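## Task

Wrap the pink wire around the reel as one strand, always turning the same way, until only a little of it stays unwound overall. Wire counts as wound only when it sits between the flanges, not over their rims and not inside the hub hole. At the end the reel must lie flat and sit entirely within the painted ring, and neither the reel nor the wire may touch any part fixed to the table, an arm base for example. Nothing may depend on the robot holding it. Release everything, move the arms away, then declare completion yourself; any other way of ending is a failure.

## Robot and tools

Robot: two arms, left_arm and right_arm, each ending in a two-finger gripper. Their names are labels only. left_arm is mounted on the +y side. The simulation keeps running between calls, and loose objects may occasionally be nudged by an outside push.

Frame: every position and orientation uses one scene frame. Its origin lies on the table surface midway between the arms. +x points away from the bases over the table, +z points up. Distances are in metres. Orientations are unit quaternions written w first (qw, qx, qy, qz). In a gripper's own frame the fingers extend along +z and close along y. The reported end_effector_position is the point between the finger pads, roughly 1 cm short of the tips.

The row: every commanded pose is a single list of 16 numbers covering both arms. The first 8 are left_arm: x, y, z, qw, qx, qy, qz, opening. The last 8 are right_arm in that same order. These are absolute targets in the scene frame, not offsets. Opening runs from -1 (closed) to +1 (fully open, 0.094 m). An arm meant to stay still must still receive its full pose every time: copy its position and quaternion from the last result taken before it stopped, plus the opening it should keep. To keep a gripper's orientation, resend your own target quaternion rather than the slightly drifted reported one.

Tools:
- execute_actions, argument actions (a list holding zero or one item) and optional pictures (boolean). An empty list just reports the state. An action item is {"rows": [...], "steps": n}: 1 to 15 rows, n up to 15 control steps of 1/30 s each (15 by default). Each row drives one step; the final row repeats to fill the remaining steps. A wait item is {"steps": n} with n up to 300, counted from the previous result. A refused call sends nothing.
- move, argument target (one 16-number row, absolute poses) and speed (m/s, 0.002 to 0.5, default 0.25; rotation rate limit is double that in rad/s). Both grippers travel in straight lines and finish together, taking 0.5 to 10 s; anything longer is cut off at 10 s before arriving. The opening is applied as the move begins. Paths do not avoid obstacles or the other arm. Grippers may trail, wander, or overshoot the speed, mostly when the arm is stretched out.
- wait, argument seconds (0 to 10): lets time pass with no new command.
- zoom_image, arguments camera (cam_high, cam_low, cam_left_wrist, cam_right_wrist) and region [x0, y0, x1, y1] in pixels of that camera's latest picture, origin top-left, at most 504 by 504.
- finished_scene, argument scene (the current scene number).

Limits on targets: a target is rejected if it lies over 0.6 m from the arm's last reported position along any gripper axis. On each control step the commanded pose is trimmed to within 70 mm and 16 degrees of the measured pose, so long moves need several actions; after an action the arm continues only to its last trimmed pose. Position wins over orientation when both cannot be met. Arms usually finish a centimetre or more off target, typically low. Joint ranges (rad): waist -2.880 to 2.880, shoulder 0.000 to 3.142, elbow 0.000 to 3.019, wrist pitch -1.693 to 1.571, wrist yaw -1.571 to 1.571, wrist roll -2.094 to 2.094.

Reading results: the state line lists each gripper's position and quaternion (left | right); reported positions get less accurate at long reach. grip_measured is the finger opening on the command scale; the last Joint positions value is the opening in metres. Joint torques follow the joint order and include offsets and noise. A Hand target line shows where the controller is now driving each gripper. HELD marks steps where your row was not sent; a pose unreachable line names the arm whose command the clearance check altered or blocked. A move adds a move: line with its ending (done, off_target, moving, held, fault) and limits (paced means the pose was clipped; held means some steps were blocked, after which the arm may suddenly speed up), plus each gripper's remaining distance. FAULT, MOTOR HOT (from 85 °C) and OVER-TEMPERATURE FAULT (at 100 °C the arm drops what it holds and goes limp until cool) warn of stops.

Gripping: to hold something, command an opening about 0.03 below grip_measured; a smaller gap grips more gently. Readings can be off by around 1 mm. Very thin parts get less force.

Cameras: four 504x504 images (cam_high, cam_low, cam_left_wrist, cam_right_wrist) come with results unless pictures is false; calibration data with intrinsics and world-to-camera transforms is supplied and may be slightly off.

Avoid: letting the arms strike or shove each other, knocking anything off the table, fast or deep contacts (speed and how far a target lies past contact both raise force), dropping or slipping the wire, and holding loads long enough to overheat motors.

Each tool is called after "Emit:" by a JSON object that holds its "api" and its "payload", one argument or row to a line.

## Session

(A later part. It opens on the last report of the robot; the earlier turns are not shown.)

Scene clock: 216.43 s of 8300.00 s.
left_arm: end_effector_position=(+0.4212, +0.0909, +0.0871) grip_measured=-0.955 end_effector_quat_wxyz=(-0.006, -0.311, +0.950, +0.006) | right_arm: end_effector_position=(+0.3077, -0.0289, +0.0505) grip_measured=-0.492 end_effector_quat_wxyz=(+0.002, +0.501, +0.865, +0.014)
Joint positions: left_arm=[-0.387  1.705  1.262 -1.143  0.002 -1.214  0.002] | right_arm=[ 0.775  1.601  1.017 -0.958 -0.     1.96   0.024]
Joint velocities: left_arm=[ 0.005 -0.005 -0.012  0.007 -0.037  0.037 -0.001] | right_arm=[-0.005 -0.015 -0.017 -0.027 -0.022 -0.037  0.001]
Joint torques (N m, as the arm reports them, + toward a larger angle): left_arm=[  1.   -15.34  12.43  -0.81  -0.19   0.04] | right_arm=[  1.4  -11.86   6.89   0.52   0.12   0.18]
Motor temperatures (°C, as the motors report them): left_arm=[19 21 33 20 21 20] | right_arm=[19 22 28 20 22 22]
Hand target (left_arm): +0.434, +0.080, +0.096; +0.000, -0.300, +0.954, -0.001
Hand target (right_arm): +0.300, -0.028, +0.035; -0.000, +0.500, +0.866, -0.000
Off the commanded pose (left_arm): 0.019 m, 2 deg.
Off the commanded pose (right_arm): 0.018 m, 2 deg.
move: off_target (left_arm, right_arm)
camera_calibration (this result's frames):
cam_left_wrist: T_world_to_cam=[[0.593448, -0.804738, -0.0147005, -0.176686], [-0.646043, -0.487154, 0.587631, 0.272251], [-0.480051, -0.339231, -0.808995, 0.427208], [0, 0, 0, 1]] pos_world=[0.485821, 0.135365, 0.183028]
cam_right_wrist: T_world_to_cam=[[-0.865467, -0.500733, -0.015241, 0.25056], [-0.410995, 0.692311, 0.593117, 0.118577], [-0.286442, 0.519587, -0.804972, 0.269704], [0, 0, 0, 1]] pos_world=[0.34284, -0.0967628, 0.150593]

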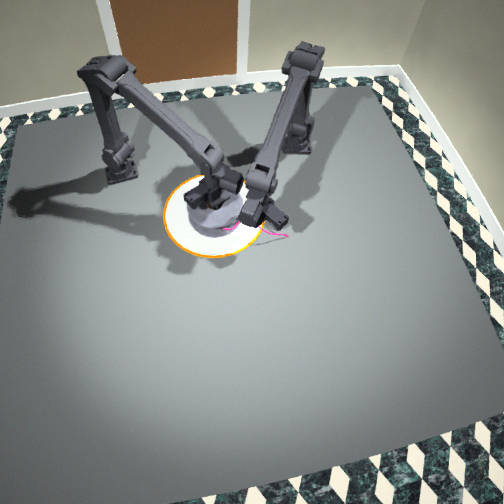

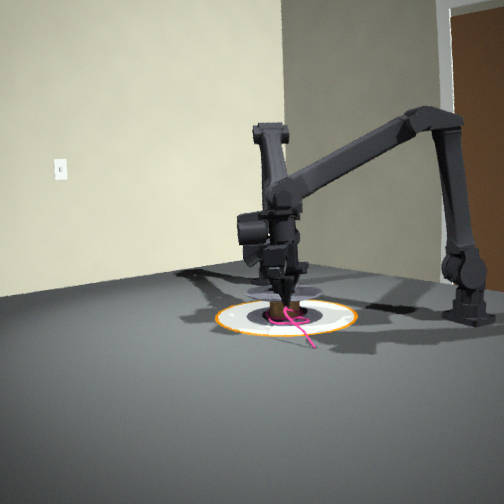

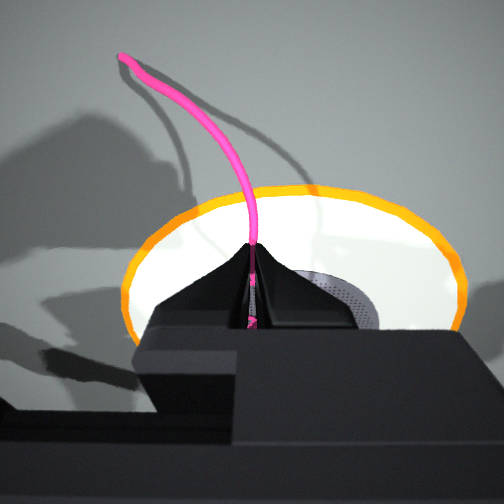

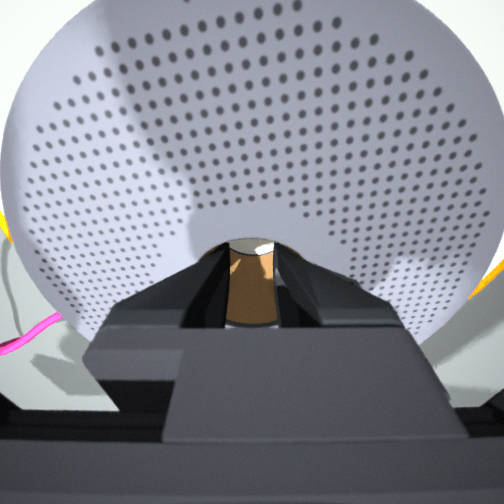

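Emit:
{"api": "move", "payload": {
  "target": [0.435,0.065,0.075,0,-0.25,0.968,0,-0.98, 0.300,-0.028,0.034,0,0.259,0.966,0,-0.48],
  "speed": 0.07
}}

Emit:
{"api": "move", "payload": {
  "target": [0.44,0.075,0.02,0,-0.25,0.968,0,-0.98, 0.300,-0.028,0.034,0,0.259,0.966,0,-0.48],
  "speed": 0.07
}}

Emit:
{"api": "move", "payload": {
  "target": [0.44,0.075,0.02,0,-0.25,0.968,0,-0.6, 0.300,-0.028,0.034,0,0.259,0.966,0,-0.48],
  "speed": 0.07
}}

Emit:
{"api": "move", "payload": {
  "target": [0.40,0.2,0.15,0,-0.25,0.968,0,-0.6, 0.300,-0.028,0.034,0,0.259,0.966,0,-0.48],
  "speed": 0.15
}}

Emit:
{"api": "zoom_image", "payload": {
  "camera": "cam_low",
  "region": [180,250,380,370]
}}

Scene clock: 225.13 s of 8300.00 s.
left_arm: end_effector_position=(+0.4165, +0.0841, +0.0681) grip_measured=-0.955 end_effector_quat_wxyz=(-0.017, -0.263, +0.964, +0.018) | right_arm: end_effector_position=(+0.3075, -0.0287, +0.0505) grip_measured=-0.491 end_effector_quat_wxyz=(+0.004, +0.278, +0.961, +0.014)
Joint positions: left_arm=[-0.404  1.746  1.262 -1.135  0.002 -1.132  0.002] | right_arm=[ 0.775  1.601  1.017 -0.958 -0.002  1.473  0.024]
Joint velocities: left_arm=[-0.005 -0.005 -0.002 -0.017  0.022 -0.066  0.   ] | right_arm=[-0.005 -0.024 -0.012 -0.027 -0.051 -0.007 -0.001]
Joint torques (N m, as the arm reports them, + toward a larger angle): left_arm=[  0.42 -15.77  12.23   0.65  -0.17   0.04] | right_arm=[  1.38 -11.96   6.93   0.56   0.18  -0.16]
Motor temperatures (°C, as the motors report them): left_arm=[19 22 33 20 21 20] | right_arm=[19 22 28 20 22 22]
Hand target (left_arm): +0.434, +0.065, +0.076; -0.000, -0.250, +0.968, -0.000
Hand target (right_arm): +0.300, -0.028, +0.035; -0.000, +0.259, +0.966, +0.000
Off the commanded pose (left_arm): 0.027 m, 3 deg.
Off the commanded pose (right_arm): 0.018 m, 3 deg.
After step 90, 1.63 s passed at rest.
move: off_target (left_arm, right_arm)
camera_calibration (this result's frames):
cam_left_wrist: T_world_to_cam=[[0.510061, -0.859023, -0.0437832, -0.138353], [-0.674625, -0.431111, 0.599186, 0.283465], [-0.53359, -0.276084, -0.799412, 0.423627], [0, 0, 0, 1]] pos_world=[0.487844, 0.120313, 0.162747]
cam_right_wrist: T_world_to_cam=[[-0.530333, -0.847612, -0.0173825, 0.137538], [-0.693726, 0.422082, 0.583602, 0.197977], [-0.487331, 0.321562, -0.811854, 0.32595], [0, 0, 0, 1]] pos_world=[0.369128, -0.0717968, 0.151475]

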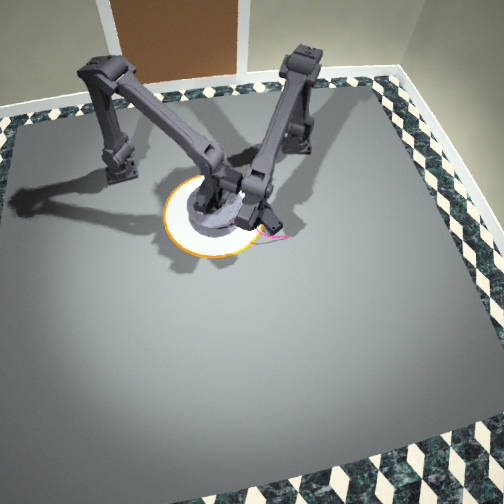

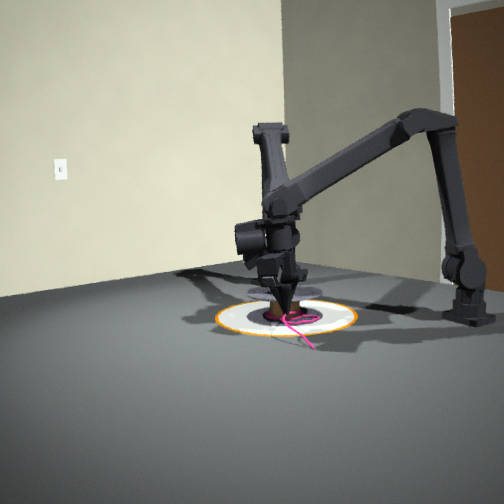

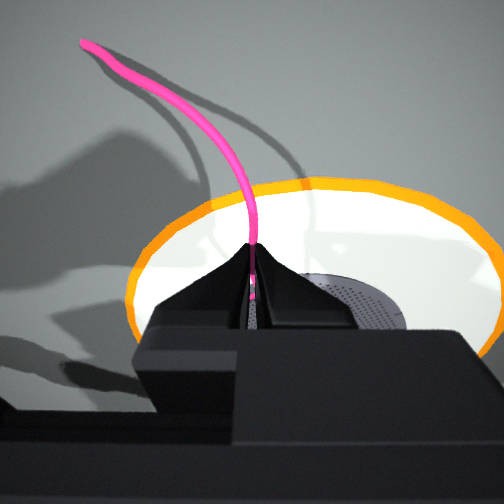

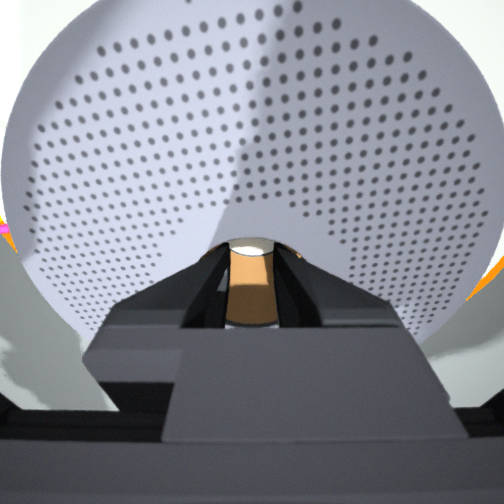

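Scene clock: 226.27 s of 8300.00 s.
left_arm: end_effector_position=(+0.4383, +0.0693, +0.0311) grip_measured=-0.955 end_effector_quat_wxyz=(+0.002, -0.252, +0.968, -0.003) | right_arm: end_effector_position=(+0.3075, -0.0286, +0.0506) grip_measured=-0.490 end_effector_quat_wxyz=(+0.005, +0.276, +0.961, +0.014)
Joint positions: left_arm=[-0.404  1.823  1.262 -1.003  0.002 -1.109  0.002] | right_arm=[ 0.775  1.601  1.017 -0.958 -0.002  1.47   0.024]
Joint velocities: left_arm=[-0.005 -0.005  0.017 -0.027  0.081  0.022  0.001] | right_arm=[ 0.005 -0.005 -0.012  0.012 -0.022  0.022 -0.   ]
Joint torques (N m, as the arm reports them, + toward a larger angle): left_arm=[  2.3  -17.17   6.79   0.83  -0.17   0.07] | right_arm=[  1.33 -11.91   6.94   0.55   0.19  -0.18]
Motor temperatures (°C, as the motors report them): left_arm=[19 22 33 20 21 20] | right_arm=[19 22 28 20 22 22]
Hand target (left_arm): +0.440, +0.075, +0.020; -0.000, -0.250, +0.968, -0.000
Hand target (right_arm): +0.300, -0.028, +0.035; -0.000, +0.259, +0.966, +0.000
Off the commanded pose (left_arm): 0.013 m, 0 deg.
Off the commanded pose (right_arm): 0.018 m, 3 deg.
move: off_target (left_arm, right_arm)
camera_calibration (this result's frames):
cam_left_wrist: T_world_to_cam=[[0.491107, -0.871074, 0.00666491, -0.156245], [-0.711104, -0.396474, 0.580637, 0.328025], [-0.503135, -0.289894, -0.814135, 0.389686], [0, 0, 0, 1]] pos_world=[0.506058, 0.10692, 0.127835]
cam_right_wrist: T_world_to_cam=[[-0.527735, -0.849216, -0.0181379, 0.136858], [-0.695327, 0.419641, 0.583458, 0.198327], [-0.48787, 0.320523, -0.811941, 0.326224], [0, 0, 0, 1]] pos_world=[0.369281, -0.0715663, 0.151641]

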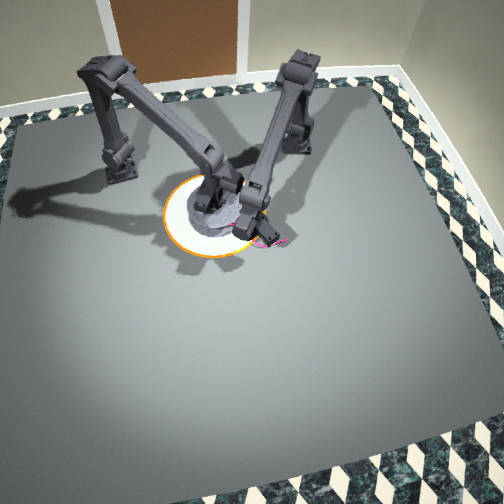

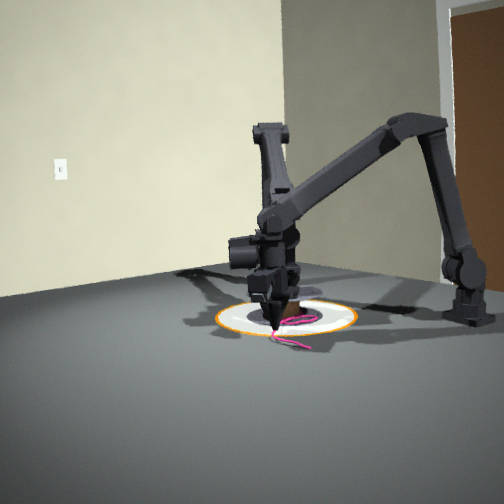

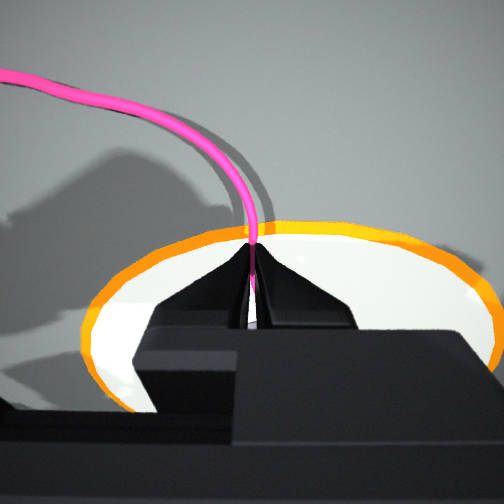

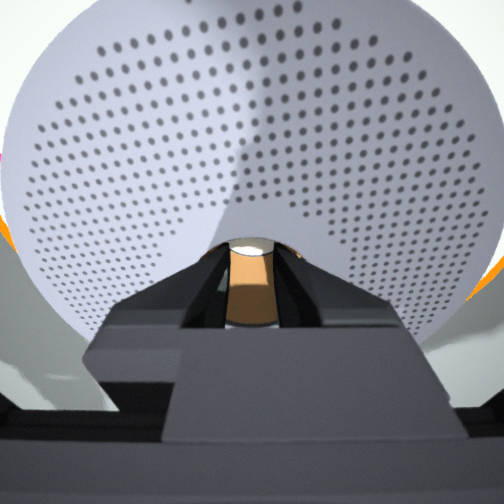

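Scene clock: 226.97 s of 8300.00 s.
left_arm: end_effector_position=(+0.4387, +0.0689, +0.0312) grip_measured=-0.603 end_effector_quat_wxyz=(+0.002, -0.252, +0.968, -0.004) | right_arm: end_effector_position=(+0.3075, -0.0286, +0.0506) grip_measured=-0.490 end_effector_quat_wxyz=(+0.005, +0.276, +0.961, +0.014)
Joint positions: left_arm=[-0.404  1.823  1.262 -1.     0.002 -1.109  0.019] | right_arm=[ 0.775  1.601  1.017 -0.958 -0.002  1.47   0.024]
Joint velocities: left_arm=[-0.005  0.005 -0.022 -0.002  0.022  0.022 -0.001] | right_arm=[-0.005  0.005  0.012 -0.007  0.007 -0.007  0.001]
Joint torques (N m, as the arm reports them, + toward a larger angle): left_arm=[  2.29 -17.27   6.48   0.8   -0.21   0.06] | right_arm=[  1.33 -11.86   6.94   0.55   0.19  -0.18]
Motor temperatures (°C, as the motors report them): left_arm=[19 22 33 20 21 20] | right_arm=[19 22 28 20 22 22]
Hand target (left_arm): +0.440, +0.075, +0.020; +0.000, -0.250, +0.968, +0.000
Hand target (right_arm): +0.300, -0.028, +0.035; -0.000, +0.259, +0.966, -0.000
Off the commanded pose (left_arm): 0.013 m, 1 deg.
Off the commanded pose (right_arm): 0.018 m, 3 deg.
move: off_target (left_arm, right_arm)
camera_calibration (this result's frames):
cam_left_wrist: T_world_to_cam=[[0.491092, -0.871064, 0.00871734, -0.156808], [-0.712201, -0.395725, 0.579803, 0.328683], [-0.501596, -0.290945, -0.81471, 0.389246], [0, 0, 0, 1]] pos_world=[0.50634, 0.106728, 0.127918]
cam_right_wrist: T_world_to_cam=[[-0.527735, -0.849216, -0.0181379, 0.136858], [-0.695327, 0.419641, 0.583458, 0.198327], [-0.48787, 0.320523, -0.811941, 0.326224], [0, 0, 0, 1]] pos_world=[0.369281, -0.0715663, 0.151641]

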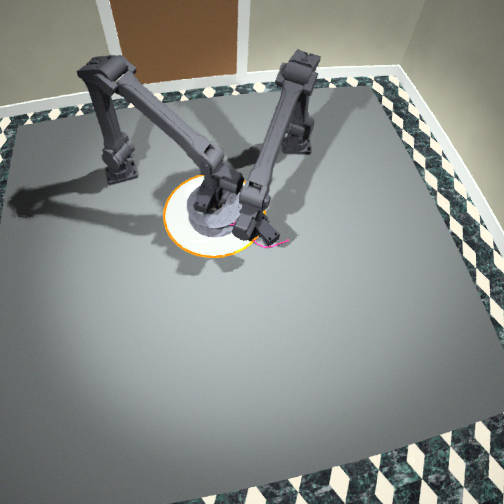

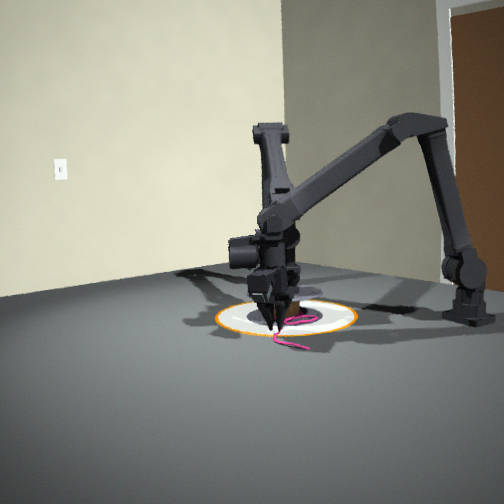

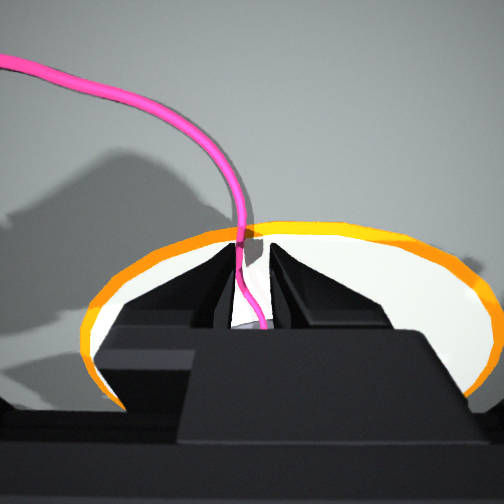

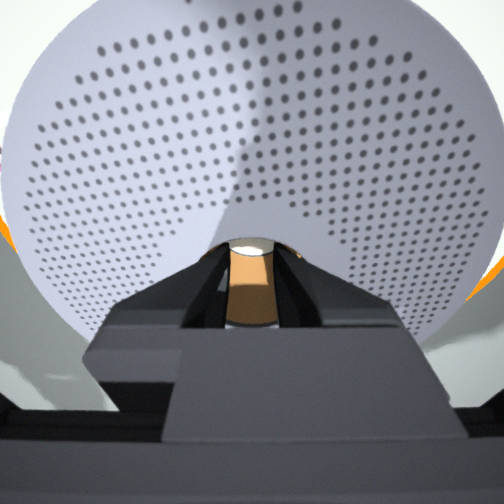

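Scene clock: 228.60 s of 8300.00 s.
left_arm: end_effector_position=(+0.4061, +0.1956, +0.1547) grip_measured=-0.603 end_effector_quat_wxyz=(+0.013, -0.256, +0.967, -0.010) | right_arm: end_effector_position=(+0.3075, -0.0286, +0.0506) grip_measured=-0.490 end_effector_quat_wxyz=(+0.005, +0.276, +0.961, +0.014)
Joint positions: left_arm=[-0.197  1.456  1.153 -1.236 -0.    -0.91   0.019] | right_arm=[ 0.775  1.601  1.017 -0.958 -0.002  1.469  0.024]
Joint velocities: left_arm=[-0.005  0.005  0.017  0.002  0.007 -0.037 -0.001] | right_arm=[-0.024 -0.005 -0.002 -0.012 -0.022 -0.007  0.001]
Joint torques (N m, as the arm reports them, + toward a larger angle): left_arm=[  2.11 -13.01   7.5   -0.76  -0.24   0.06] | right_arm=[  1.34 -11.87   6.93   0.54   0.19  -0.17]
Motor temperatures (°C, as the motors report them): left_arm=[19 22 33 20 21 20] | right_arm=[19 22 28 20 22 22]
Hand target (left_arm): +0.399, +0.202, +0.150; +0.002, -0.250, +0.968, +0.001
Hand target (right_arm): +0.300, -0.028, +0.035; -0.000, +0.259, +0.966, -0.000
Off the commanded pose (left_arm): 0.009 m, 2 deg.
Off the commanded pose (right_arm): 0.018 m, 3 deg.
move: off_target (right_arm)
camera_calibration (this result's frames):
cam_left_wrist: T_world_to_cam=[[0.497072, -0.867358, 0.0246962, -0.0372142], [-0.722309, -0.39784, 0.565679, 0.290647], [-0.480821, -0.299021, -0.824256, 0.505012], [0, 0, 0, 1]] pos_world=[0.471255, 0.234362, 0.252765]
cam_right_wrist: T_world_to_cam=[[-0.527087, -0.849618, -0.018137, 0.136647], [-0.695657, 0.419118, 0.583439, 0.198414], [-0.488099, 0.32014, -0.811954, 0.326284], [0, 0, 0, 1]] pos_world=[0.369312, -0.0715179, 0.151643]

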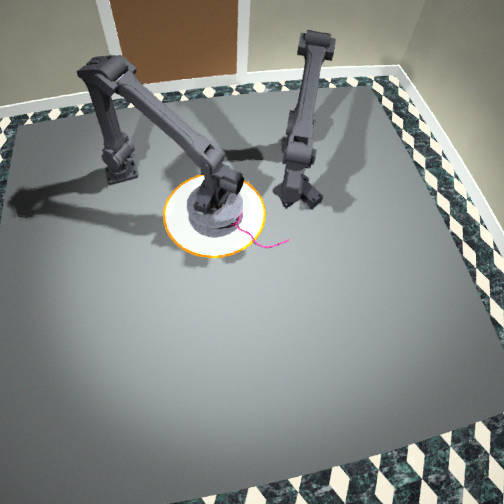

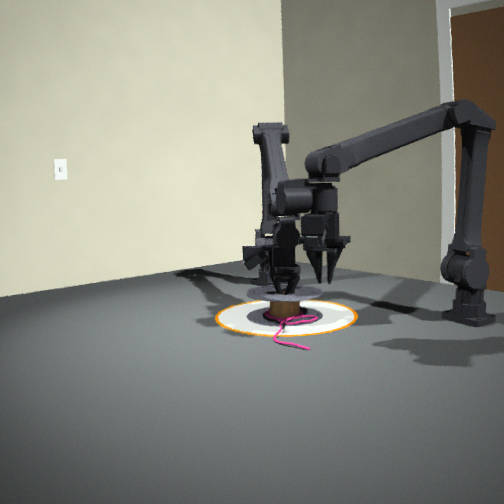

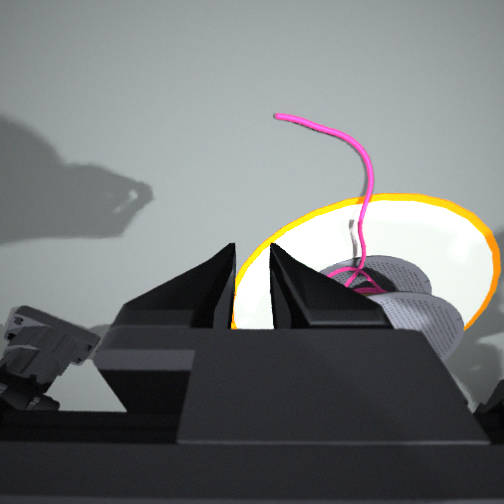

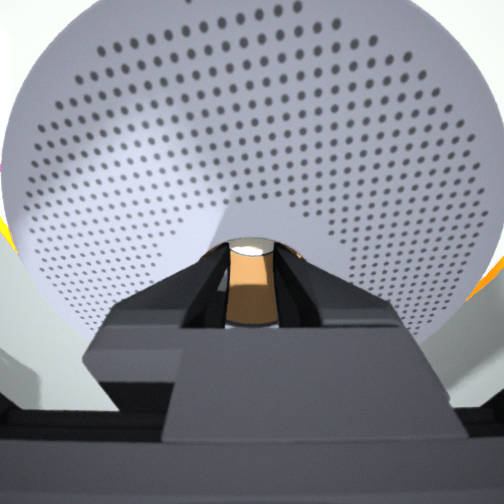

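Region (180, 250, 380, 370) of cam_low's 504x504 image, scaled by 2.520, with more detail than that image has; it fills the top 302 rows of this view, and the rest is white.

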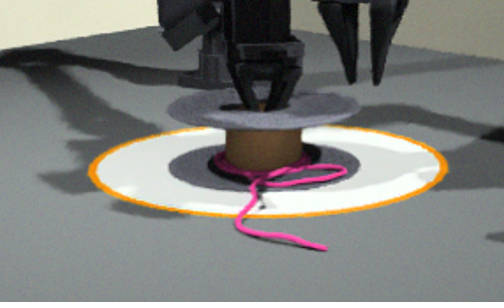

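B is across A. Rotate.

Emit:
{"api": "move", "payload": {
  "target": [0.40,0.2,0.15,0,-0.25,0.968,0,-0.6, 0.300,-0.028,0.034,0,-0.53,0.848,0,-0.48],
  "speed": 0.2
}}

Emit:
{"api": "move", "payload": {
  "target": [0.40,0.2,0.15,0,-0.25,0.968,0,-0.6, 0.300,-0.028,0.034,0,-0.985,0.174,0,-0.48],
  "speed": 0.2
}}

Emit:
{"api": "zoom_image", "payload": {
  "camera": "cam_low",
  "region": [200,250,400,370]
}}

Scene clock: 238.83 s of 8300.00 s.
left_arm: end_effector_position=(+0.4054, +0.1959, +0.1547) grip_measured=-0.603 end_effector_quat_wxyz=(+0.011, -0.254, +0.967, -0.009) | right_arm: end_effector_position=(+0.3069, -0.0281, +0.0506) grip_measured=-0.485 end_effector_quat_wxyz=(+0.012, -0.511, +0.859, +0.009)
Joint positions: left_arm=[-0.197  1.456  1.153 -1.239 -0.    -0.907  0.019] | right_arm=[ 0.775  1.601  1.017 -0.958 -0.007 -0.164  0.024]
Joint velocities: left_arm=[-0.005 -0.015 -0.012  0.007 -0.066 -0.022 -0.   ] | right_arm=[-0.015  0.005 -0.007 -0.002  0.051 -0.007  0.001]
Joint torques (N m, as the arm reports them, + toward a larger angle): left_arm=[  1.77 -12.88   7.94  -0.72  -0.14   0.03] | right_arm=[  1.37 -11.97   7.03   0.63   0.27  -0.2 ]
Motor temperatures (°C, as the motors report them): left_arm=[19 22 32 20 21 20] | right_arm=[19 22 28 20 22 22]
Hand target (left_arm): +0.400, +0.200, +0.150; +0.000, -0.250, +0.968, +0.000
Hand target (right_arm): +0.300, -0.028, +0.035; -0.000, -0.530, +0.848, +0.000
Off the commanded pose (left_arm): 0.008 m, 2 deg.
Off the commanded pose (right_arm): 0.018 m, 3 deg.
After step 90, 2.50 s passed at rest.
move: off_target (right_arm)
camera_calibration (this result's frames):
cam_left_wrist: T_world_to_cam=[[0.494497, -0.868903, 0.0219278, -0.0347716], [-0.721743, -0.396429, 0.567389, 0.289456], [-0.484313, -0.296399, -0.823158, 0.505445], [0, 0, 0, 1]] pos_world=[0.470901, 0.234349, 0.25259]
cam_right_wrist: T_world_to_cam=[[0.880598, -0.473772, 0.00935152, -0.286064], [-0.397193, -0.727212, 0.559822, 0.0751122], [-0.258427, -0.496692, -0.82856, 0.233194], [0, 0, 0, 1]] pos_world=[0.342005, 0.0349193, 0.153841]

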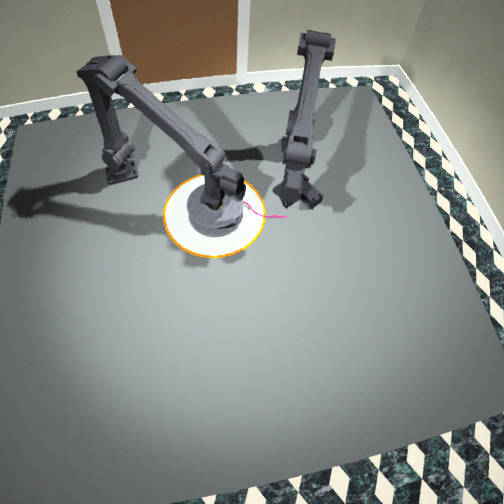

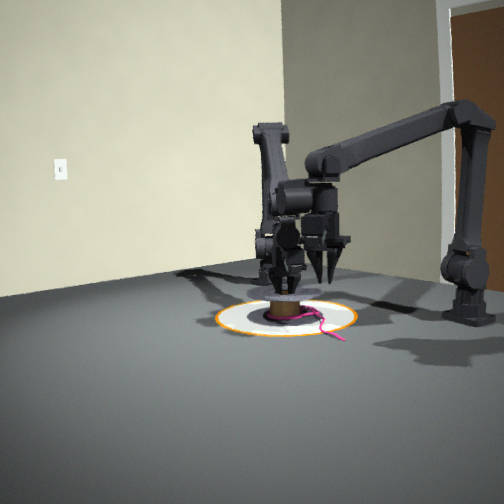

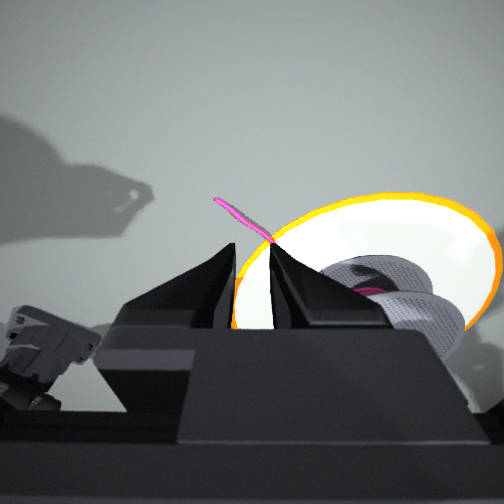

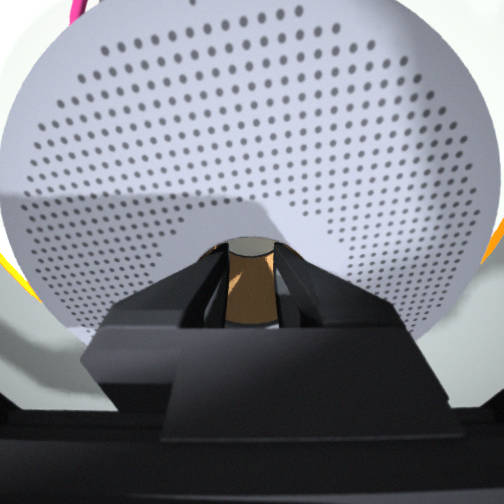

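Scene clock: 243.67 s of 8300.00 s.
left_arm: end_effector_position=(+0.4054, +0.1959, +0.1547) grip_measured=-0.603 end_effector_quat_wxyz=(+0.011, -0.254, +0.967, -0.009) | right_arm: end_effector_position=(+0.3073, -0.0282, +0.0514) grip_measured=-0.483 end_effector_quat_wxyz=(-0.015, +0.981, -0.193, +0.005)
Joint positions: left_arm=[-0.197  1.456  1.153 -1.239 -0.    -0.907  0.019] | right_arm=[ 0.775  1.599  1.017 -0.958 -0.005 -1.843  0.024]
Joint velocities: left_arm=[-0.005 -0.015  0.007 -0.002  0.022 -0.007 -0.001] | right_arm=[-0.005  0.005  0.007 -0.002 -0.007 -0.007  0.   ]
Joint torques (N m, as the arm reports them, + toward a larger angle): left_arm=[  1.77 -12.87   7.96  -0.72  -0.13   0.03] | right_arm=[  1.35 -11.73   6.96   0.5    0.12  -0.19]
Motor temperatures (°C, as the motors report them): left_arm=[19 22 32 20 21 20] | right_arm=[19 22 28 20 22 22]
Hand target (left_arm): +0.400, +0.200, +0.150; +0.000, -0.250, +0.968, +0.000
Hand target (right_arm): +0.300, -0.028, +0.035; +0.000, +0.985, -0.174, -0.000
Off the commanded pose (left_arm): 0.008 m, 2 deg.
Off the commanded pose (right_arm): 0.019 m, 3 deg.
move: off_target (right_arm)
camera_calibration (this result's frames):
cam_left_wrist: T_world_to_cam=[[0.494497, -0.868903, 0.0219278, -0.0347716], [-0.721743, -0.396429, 0.567389, 0.289456], [-0.484313, -0.296399, -0.823158, 0.505445], [0, 0, 0, 1]] pos_world=[0.470901, 0.234349, 0.25259]
cam_right_wrist: T_world_to_cam=[[0.374981, 0.926057, 0.0425263, -0.0933131], [0.740454, -0.326797, 0.587308, -0.264924], [0.557778, -0.188741, -0.808245, -0.00927136], [0, 0, 0, 1]] pos_world=[0.236326, -0.00191301, 0.152067]

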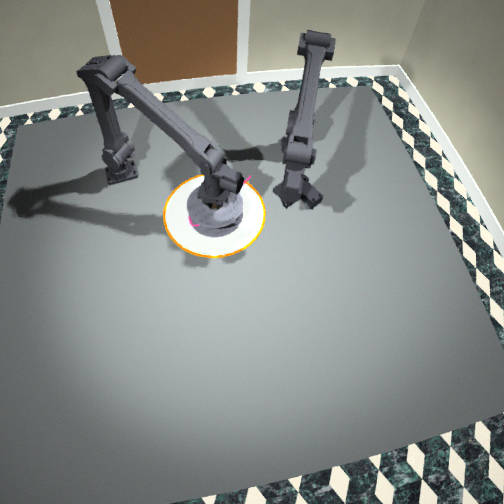

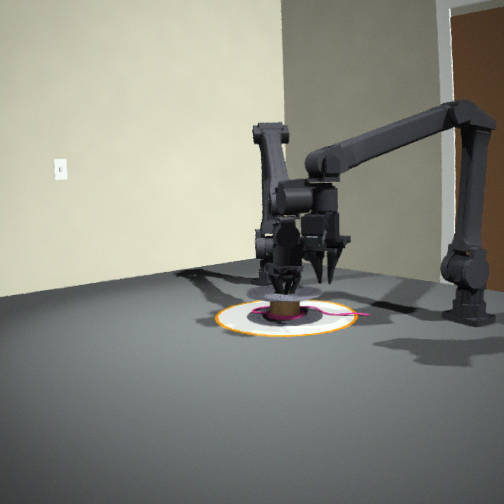

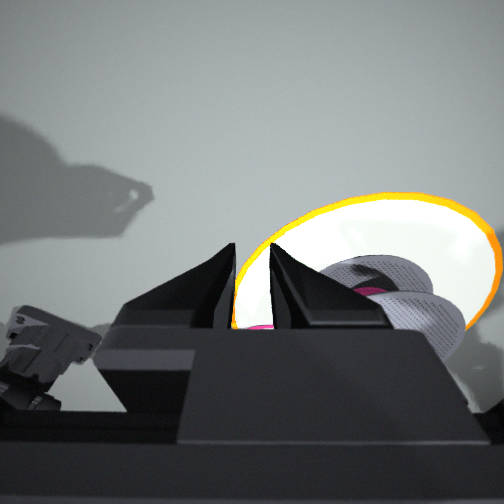

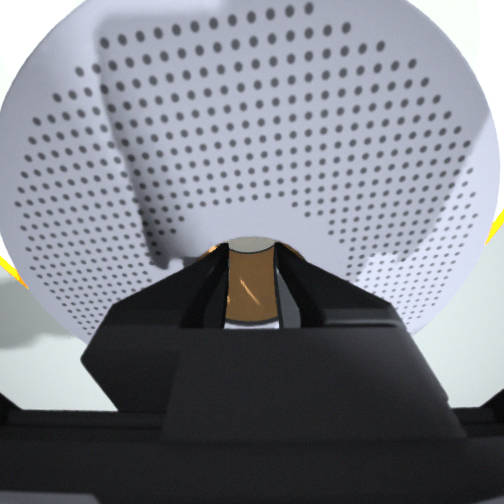

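Region (200, 250, 400, 370) of cam_low's 504x504 image, scaled by 2.520, with more detail than that image has; it fills the top 302 rows of this view, and the rest is white.

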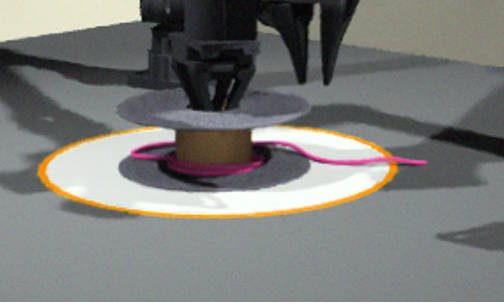

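Emit:
{"api": "move", "payload": {
  "target": [0.25,0.22,0.15,0,0,1,0,-0.6, 0.300,-0.028,0.04,0,-0.985,0.174,0,-1],
  "speed": 0.2
}}

Emit:
{"api": "move", "payload": {
  "target": [0.2,0.2,0.13,0,0.38,0.92,0,-0.6, 0.300,-0.028,0.04,0,-0.4226,0.9063,0,-1],
  "speed": 0.4
}}

Emit:
{"api": "move", "payload": {
  "target": [0.19,0.2,0.13,0,0.64,0.766,0,-0.6, 0.300,-0.028,0.04,0,0.5,0.866,0,-1],
  "speed": 0.4
}}

Scene clock: 250.87 s of 8300.00 s.
left_arm: end_effector_position=(+0.2580, +0.2195, +0.1521) grip_measured=-0.603 end_effector_quat_wxyz=(+0.010, -0.015, +1.000, -0.006) | right_arm: end_effector_position=(+0.3073, -0.0286, +0.0503) grip_measured=-0.996 end_effector_quat_wxyz=(-0.013, +0.982, -0.187, +0.005)
Joint positions: left_arm=[-0.324  1.07   0.812 -1.29  -0.    -0.548  0.019] | right_arm=[ 0.775  1.602  1.017 -0.958 -0.003 -1.857  0.   ]
Joint velocities: left_arm=[-0.015 -0.005  0.007 -0.012 -0.037  0.007  0.   ] | right_arm=[-0.005 -0.005 -0.012 -0.017 -0.051 -0.007 -0.   ]
Joint torques (N m, as the arm reports them, + toward a larger angle): left_arm=[ 0.53 -6.42  7.7  -0.65 -0.02  0.08] | right_arm=[  1.33 -12.63   7.51  -0.09   0.06  -0.05]
Motor temperatures (°C, as the motors report them): left_arm=[19 22 31 20 21 20] | right_arm=[19 22 28 20 22 22]
Hand target (left_arm): +0.250, +0.220, +0.149; -0.001, -0.000, +1.000, -0.001
Hand target (right_arm): +0.300, -0.028, +0.040; -0.000, +0.985, -0.174, -0.000
Off the commanded pose (left_arm): 0.008 m, 2 deg.
Off the commanded pose (right_arm): 0.013 m, 2 deg.
After step 90, 2.47 s passed at rest.
move: off_target (right_arm)
camera_calibration (this result's frames):
cam_left_wrist: T_world_to_cam=[[0.0322299, -0.999416, 0.011387, 0.208142], [-0.824201, -0.0201312, 0.56594, 0.137923], [-0.56538, -0.0276254, -0.824368, 0.401071], [0, 0, 0, 1]] pos_world=[0.333726, 0.221877, 0.250204]
cam_right_wrist: T_world_to_cam=[[0.362279, 0.931233, 0.0394741, -0.0887856], [0.74489, -0.314723, 0.588293, -0.26552], [0.560261, -0.183722, -0.807684, -0.0108992], [0, 0, 0, 1]] pos_world=[0.236055, -0.00288754, 0.150905]

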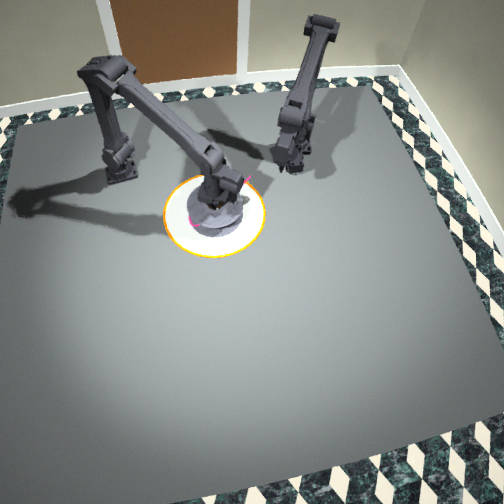

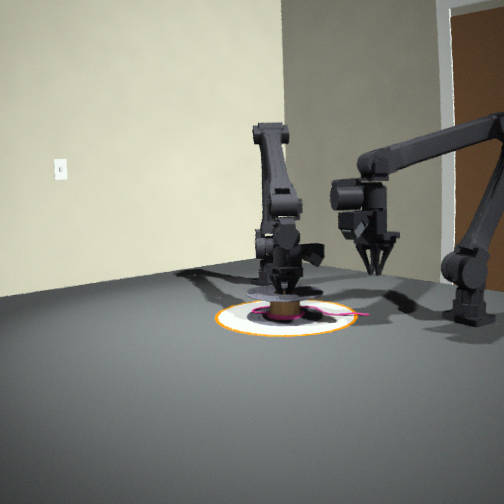

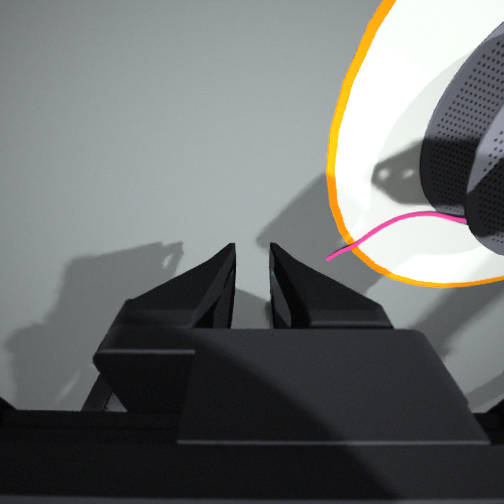

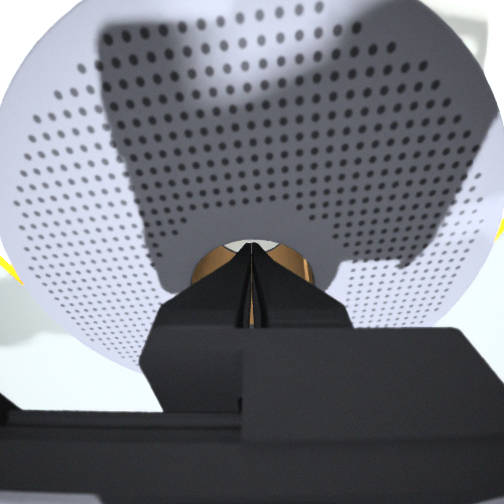

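Scene clock: 253.90 s of 8300.00 s.
left_arm: end_effector_position=(+0.2033, +0.2008, +0.1320) grip_measured=-0.603 end_effector_quat_wxyz=(-0.004, +0.369, +0.929, +0.001) | right_arm: end_effector_position=(+0.3079, -0.0290, +0.0503) grip_measured=-0.996 end_effector_quat_wxyz=(+0.013, -0.421, +0.907, +0.006)
Joint positions: left_arm=[-0.505  1.005  0.716 -1.29  -0.     0.056  0.019] | right_arm=[ 0.775  1.602  1.017 -0.958  0.001  0.04   0.   ]
Joint velocities: left_arm=[-0.005 -0.005 -0.002  0.007  0.066  0.022  0.   ] | right_arm=[-0.005  0.015 -0.007 -0.002 -0.066 -0.007 -0.   ]
Joint torques (N m, as the arm reports them, + toward a larger angle): left_arm=[ 0.48 -5.74  7.51  0.46  0.06  0.04] | right_arm=[  1.35 -12.77   7.65   0.03   0.02   0.15]
Motor temperatures (°C, as the motors report them): left_arm=[19 22 31 20 21 20] | right_arm=[19 22 28 20 22 22]
Hand target (left_arm): +0.200, +0.200, +0.130; -0.001, +0.382, +0.924, -0.001
Hand target (right_arm): +0.300, -0.028, +0.040; +0.000, -0.422, +0.906, -0.000
Off the commanded pose (left_arm): 0.004 m, 2 deg.
Off the commanded pose (right_arm): 0.013 m, 2 deg.
move: off_target (right_arm)
camera_calibration (this result's frames):
cam_left_wrist: T_world_to_cam=[[-0.683638, -0.729821, -0.0000105841, 0.2844], [-0.589918, 0.55258, 0.588771, -0.0616877], [-0.429692, 0.402513, -0.8083, 0.236964], [0, 0, 0, 1]] pos_world=[0.259858, 0.146268, 0.227861]
cam_right_wrist: T_world_to_cam=[[0.766445, -0.642209, 0.011338, -0.257244], [-0.53651, -0.630394, 0.561034, 0.120699], [-0.353154, -0.436085, -0.827715, 0.263645], [0, 0, 0, 1]] pos_world=[0.355027, 0.0258553, 0.153424]

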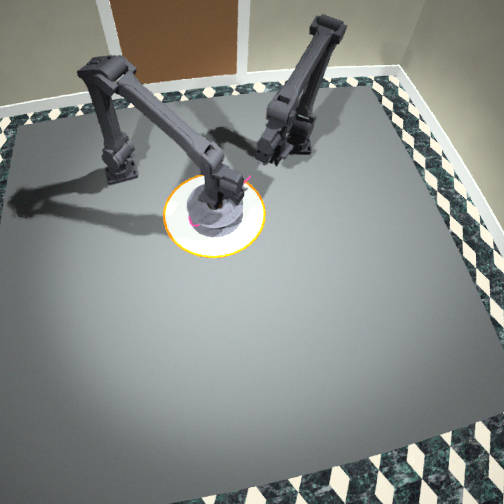

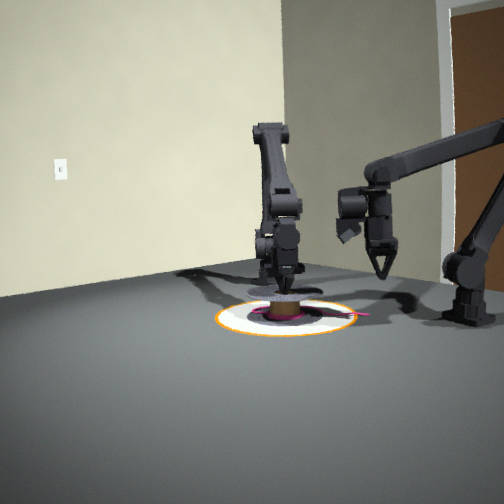

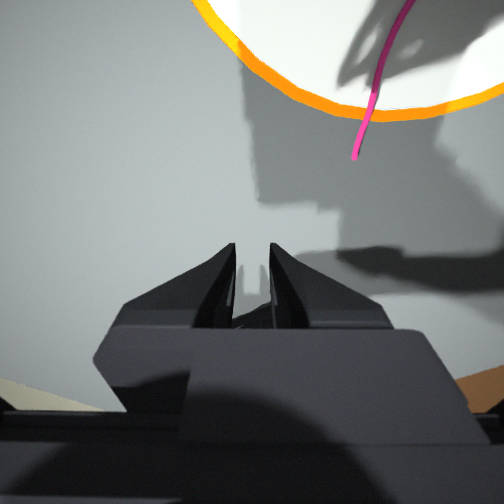

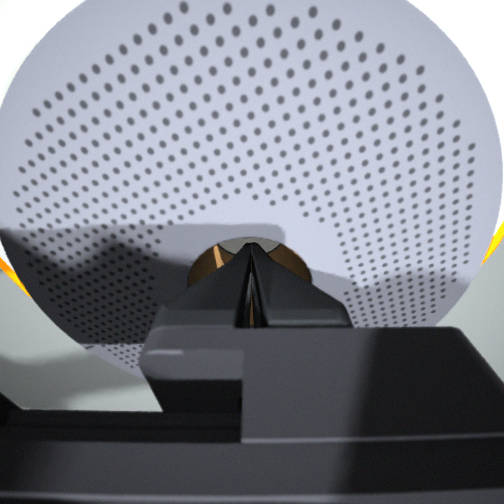

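Scene clock: 256.97 s of 8300.00 s.
left_arm: end_effector_position=(+0.1954, +0.1991, +0.1325) grip_measured=-0.603 end_effector_quat_wxyz=(+0.002, +0.630, +0.776, -0.000) | right_arm: end_effector_position=(+0.3080, -0.0290, +0.0503) grip_measured=-0.996 end_effector_quat_wxyz=(+0.003, +0.501, +0.865, +0.014)
Joint positions: left_arm=[-0.532  0.98   0.703 -1.29  -0.     0.637  0.019] | right_arm=[ 0.775  1.602  1.017 -0.958  0.002  1.959  0.   ]
Joint velocities: left_arm=[-0.005 -0.005 -0.007 -0.017 -0.051  0.037  0.001] | right_arm=[-0.015 -0.015  0.002 -0.012  0.022  0.007  0.001]
Joint torques (N m, as the arm reports them, + toward a larger angle): left_arm=[ 0.39 -5.31  7.52 -0.03  0.03  0.05] | right_arm=[  1.39 -12.65   7.53  -0.1    0.05   0.19]
Motor temperatures (°C, as the motors report them): left_arm=[19 22 31 20 21 20] | right_arm=[19 22 28 20 22 22]
Hand target (left_arm): +0.190, +0.200, +0.130; -0.000, +0.641, +0.767, -0.000
Hand target (right_arm): +0.300, -0.028, +0.040; -0.000, +0.500, +0.866, -0.000
Off the commanded pose (left_arm): 0.006 m, 2 deg.
Off the commanded pose (right_arm): 0.013 m, 2 deg.
move: off_target (right_arm)
camera_calibration (this result's frames):
cam_left_wrist: T_world_to_cam=[[-0.978029, -0.208454, -0.00236197, 0.231801], [-0.171196, 0.796652, 0.579687, -0.194948], [-0.118956, 0.567356, -0.814836, 0.141952], [0, 0, 0, 1]] pos_world=[0.21022, 0.123088, 0.229224]
cam_right_wrist: T_world_to_cam=[[-0.865279, -0.50104, -0.0158171, 0.250677], [-0.411947, 0.692732, 0.591965, 0.119208], [-0.285641, 0.518731, -0.805809, 0.269481], [0, 0, 0, 1]] pos_world=[0.342988, -0.0967677, 0.150548]

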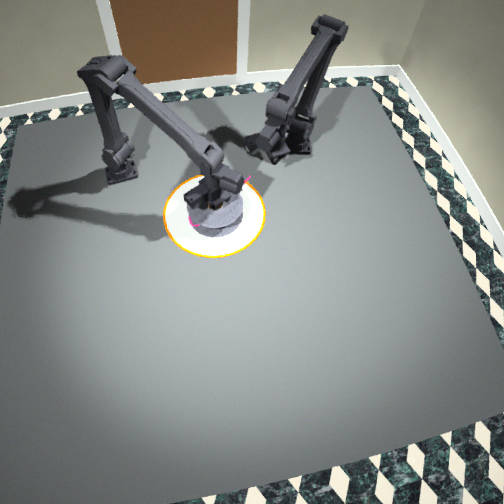

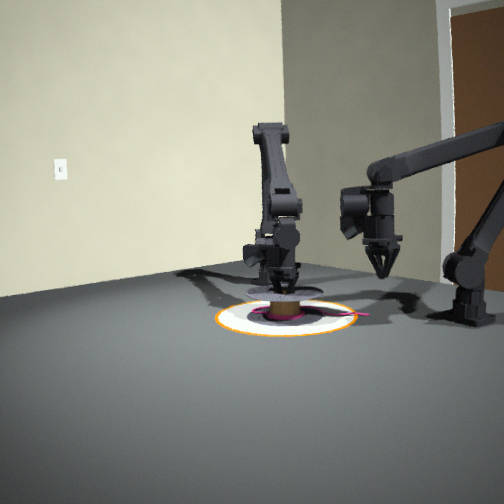

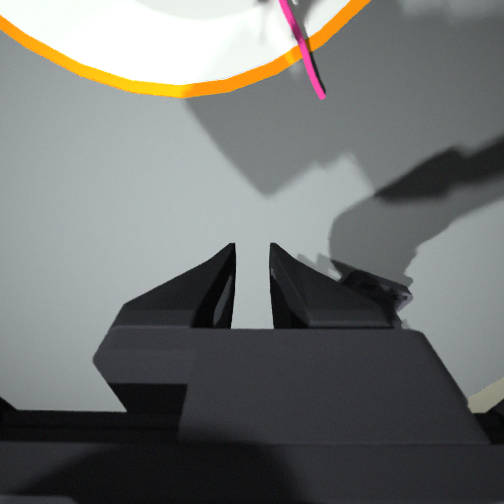

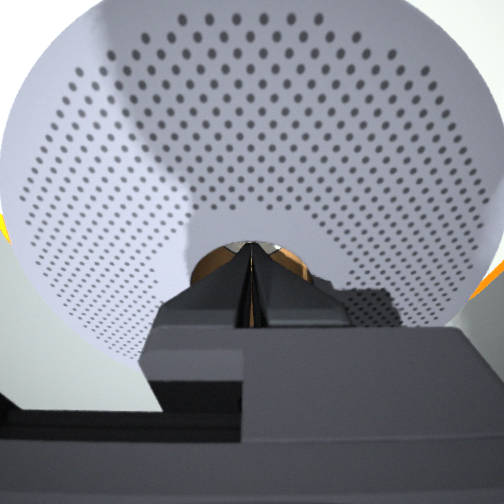

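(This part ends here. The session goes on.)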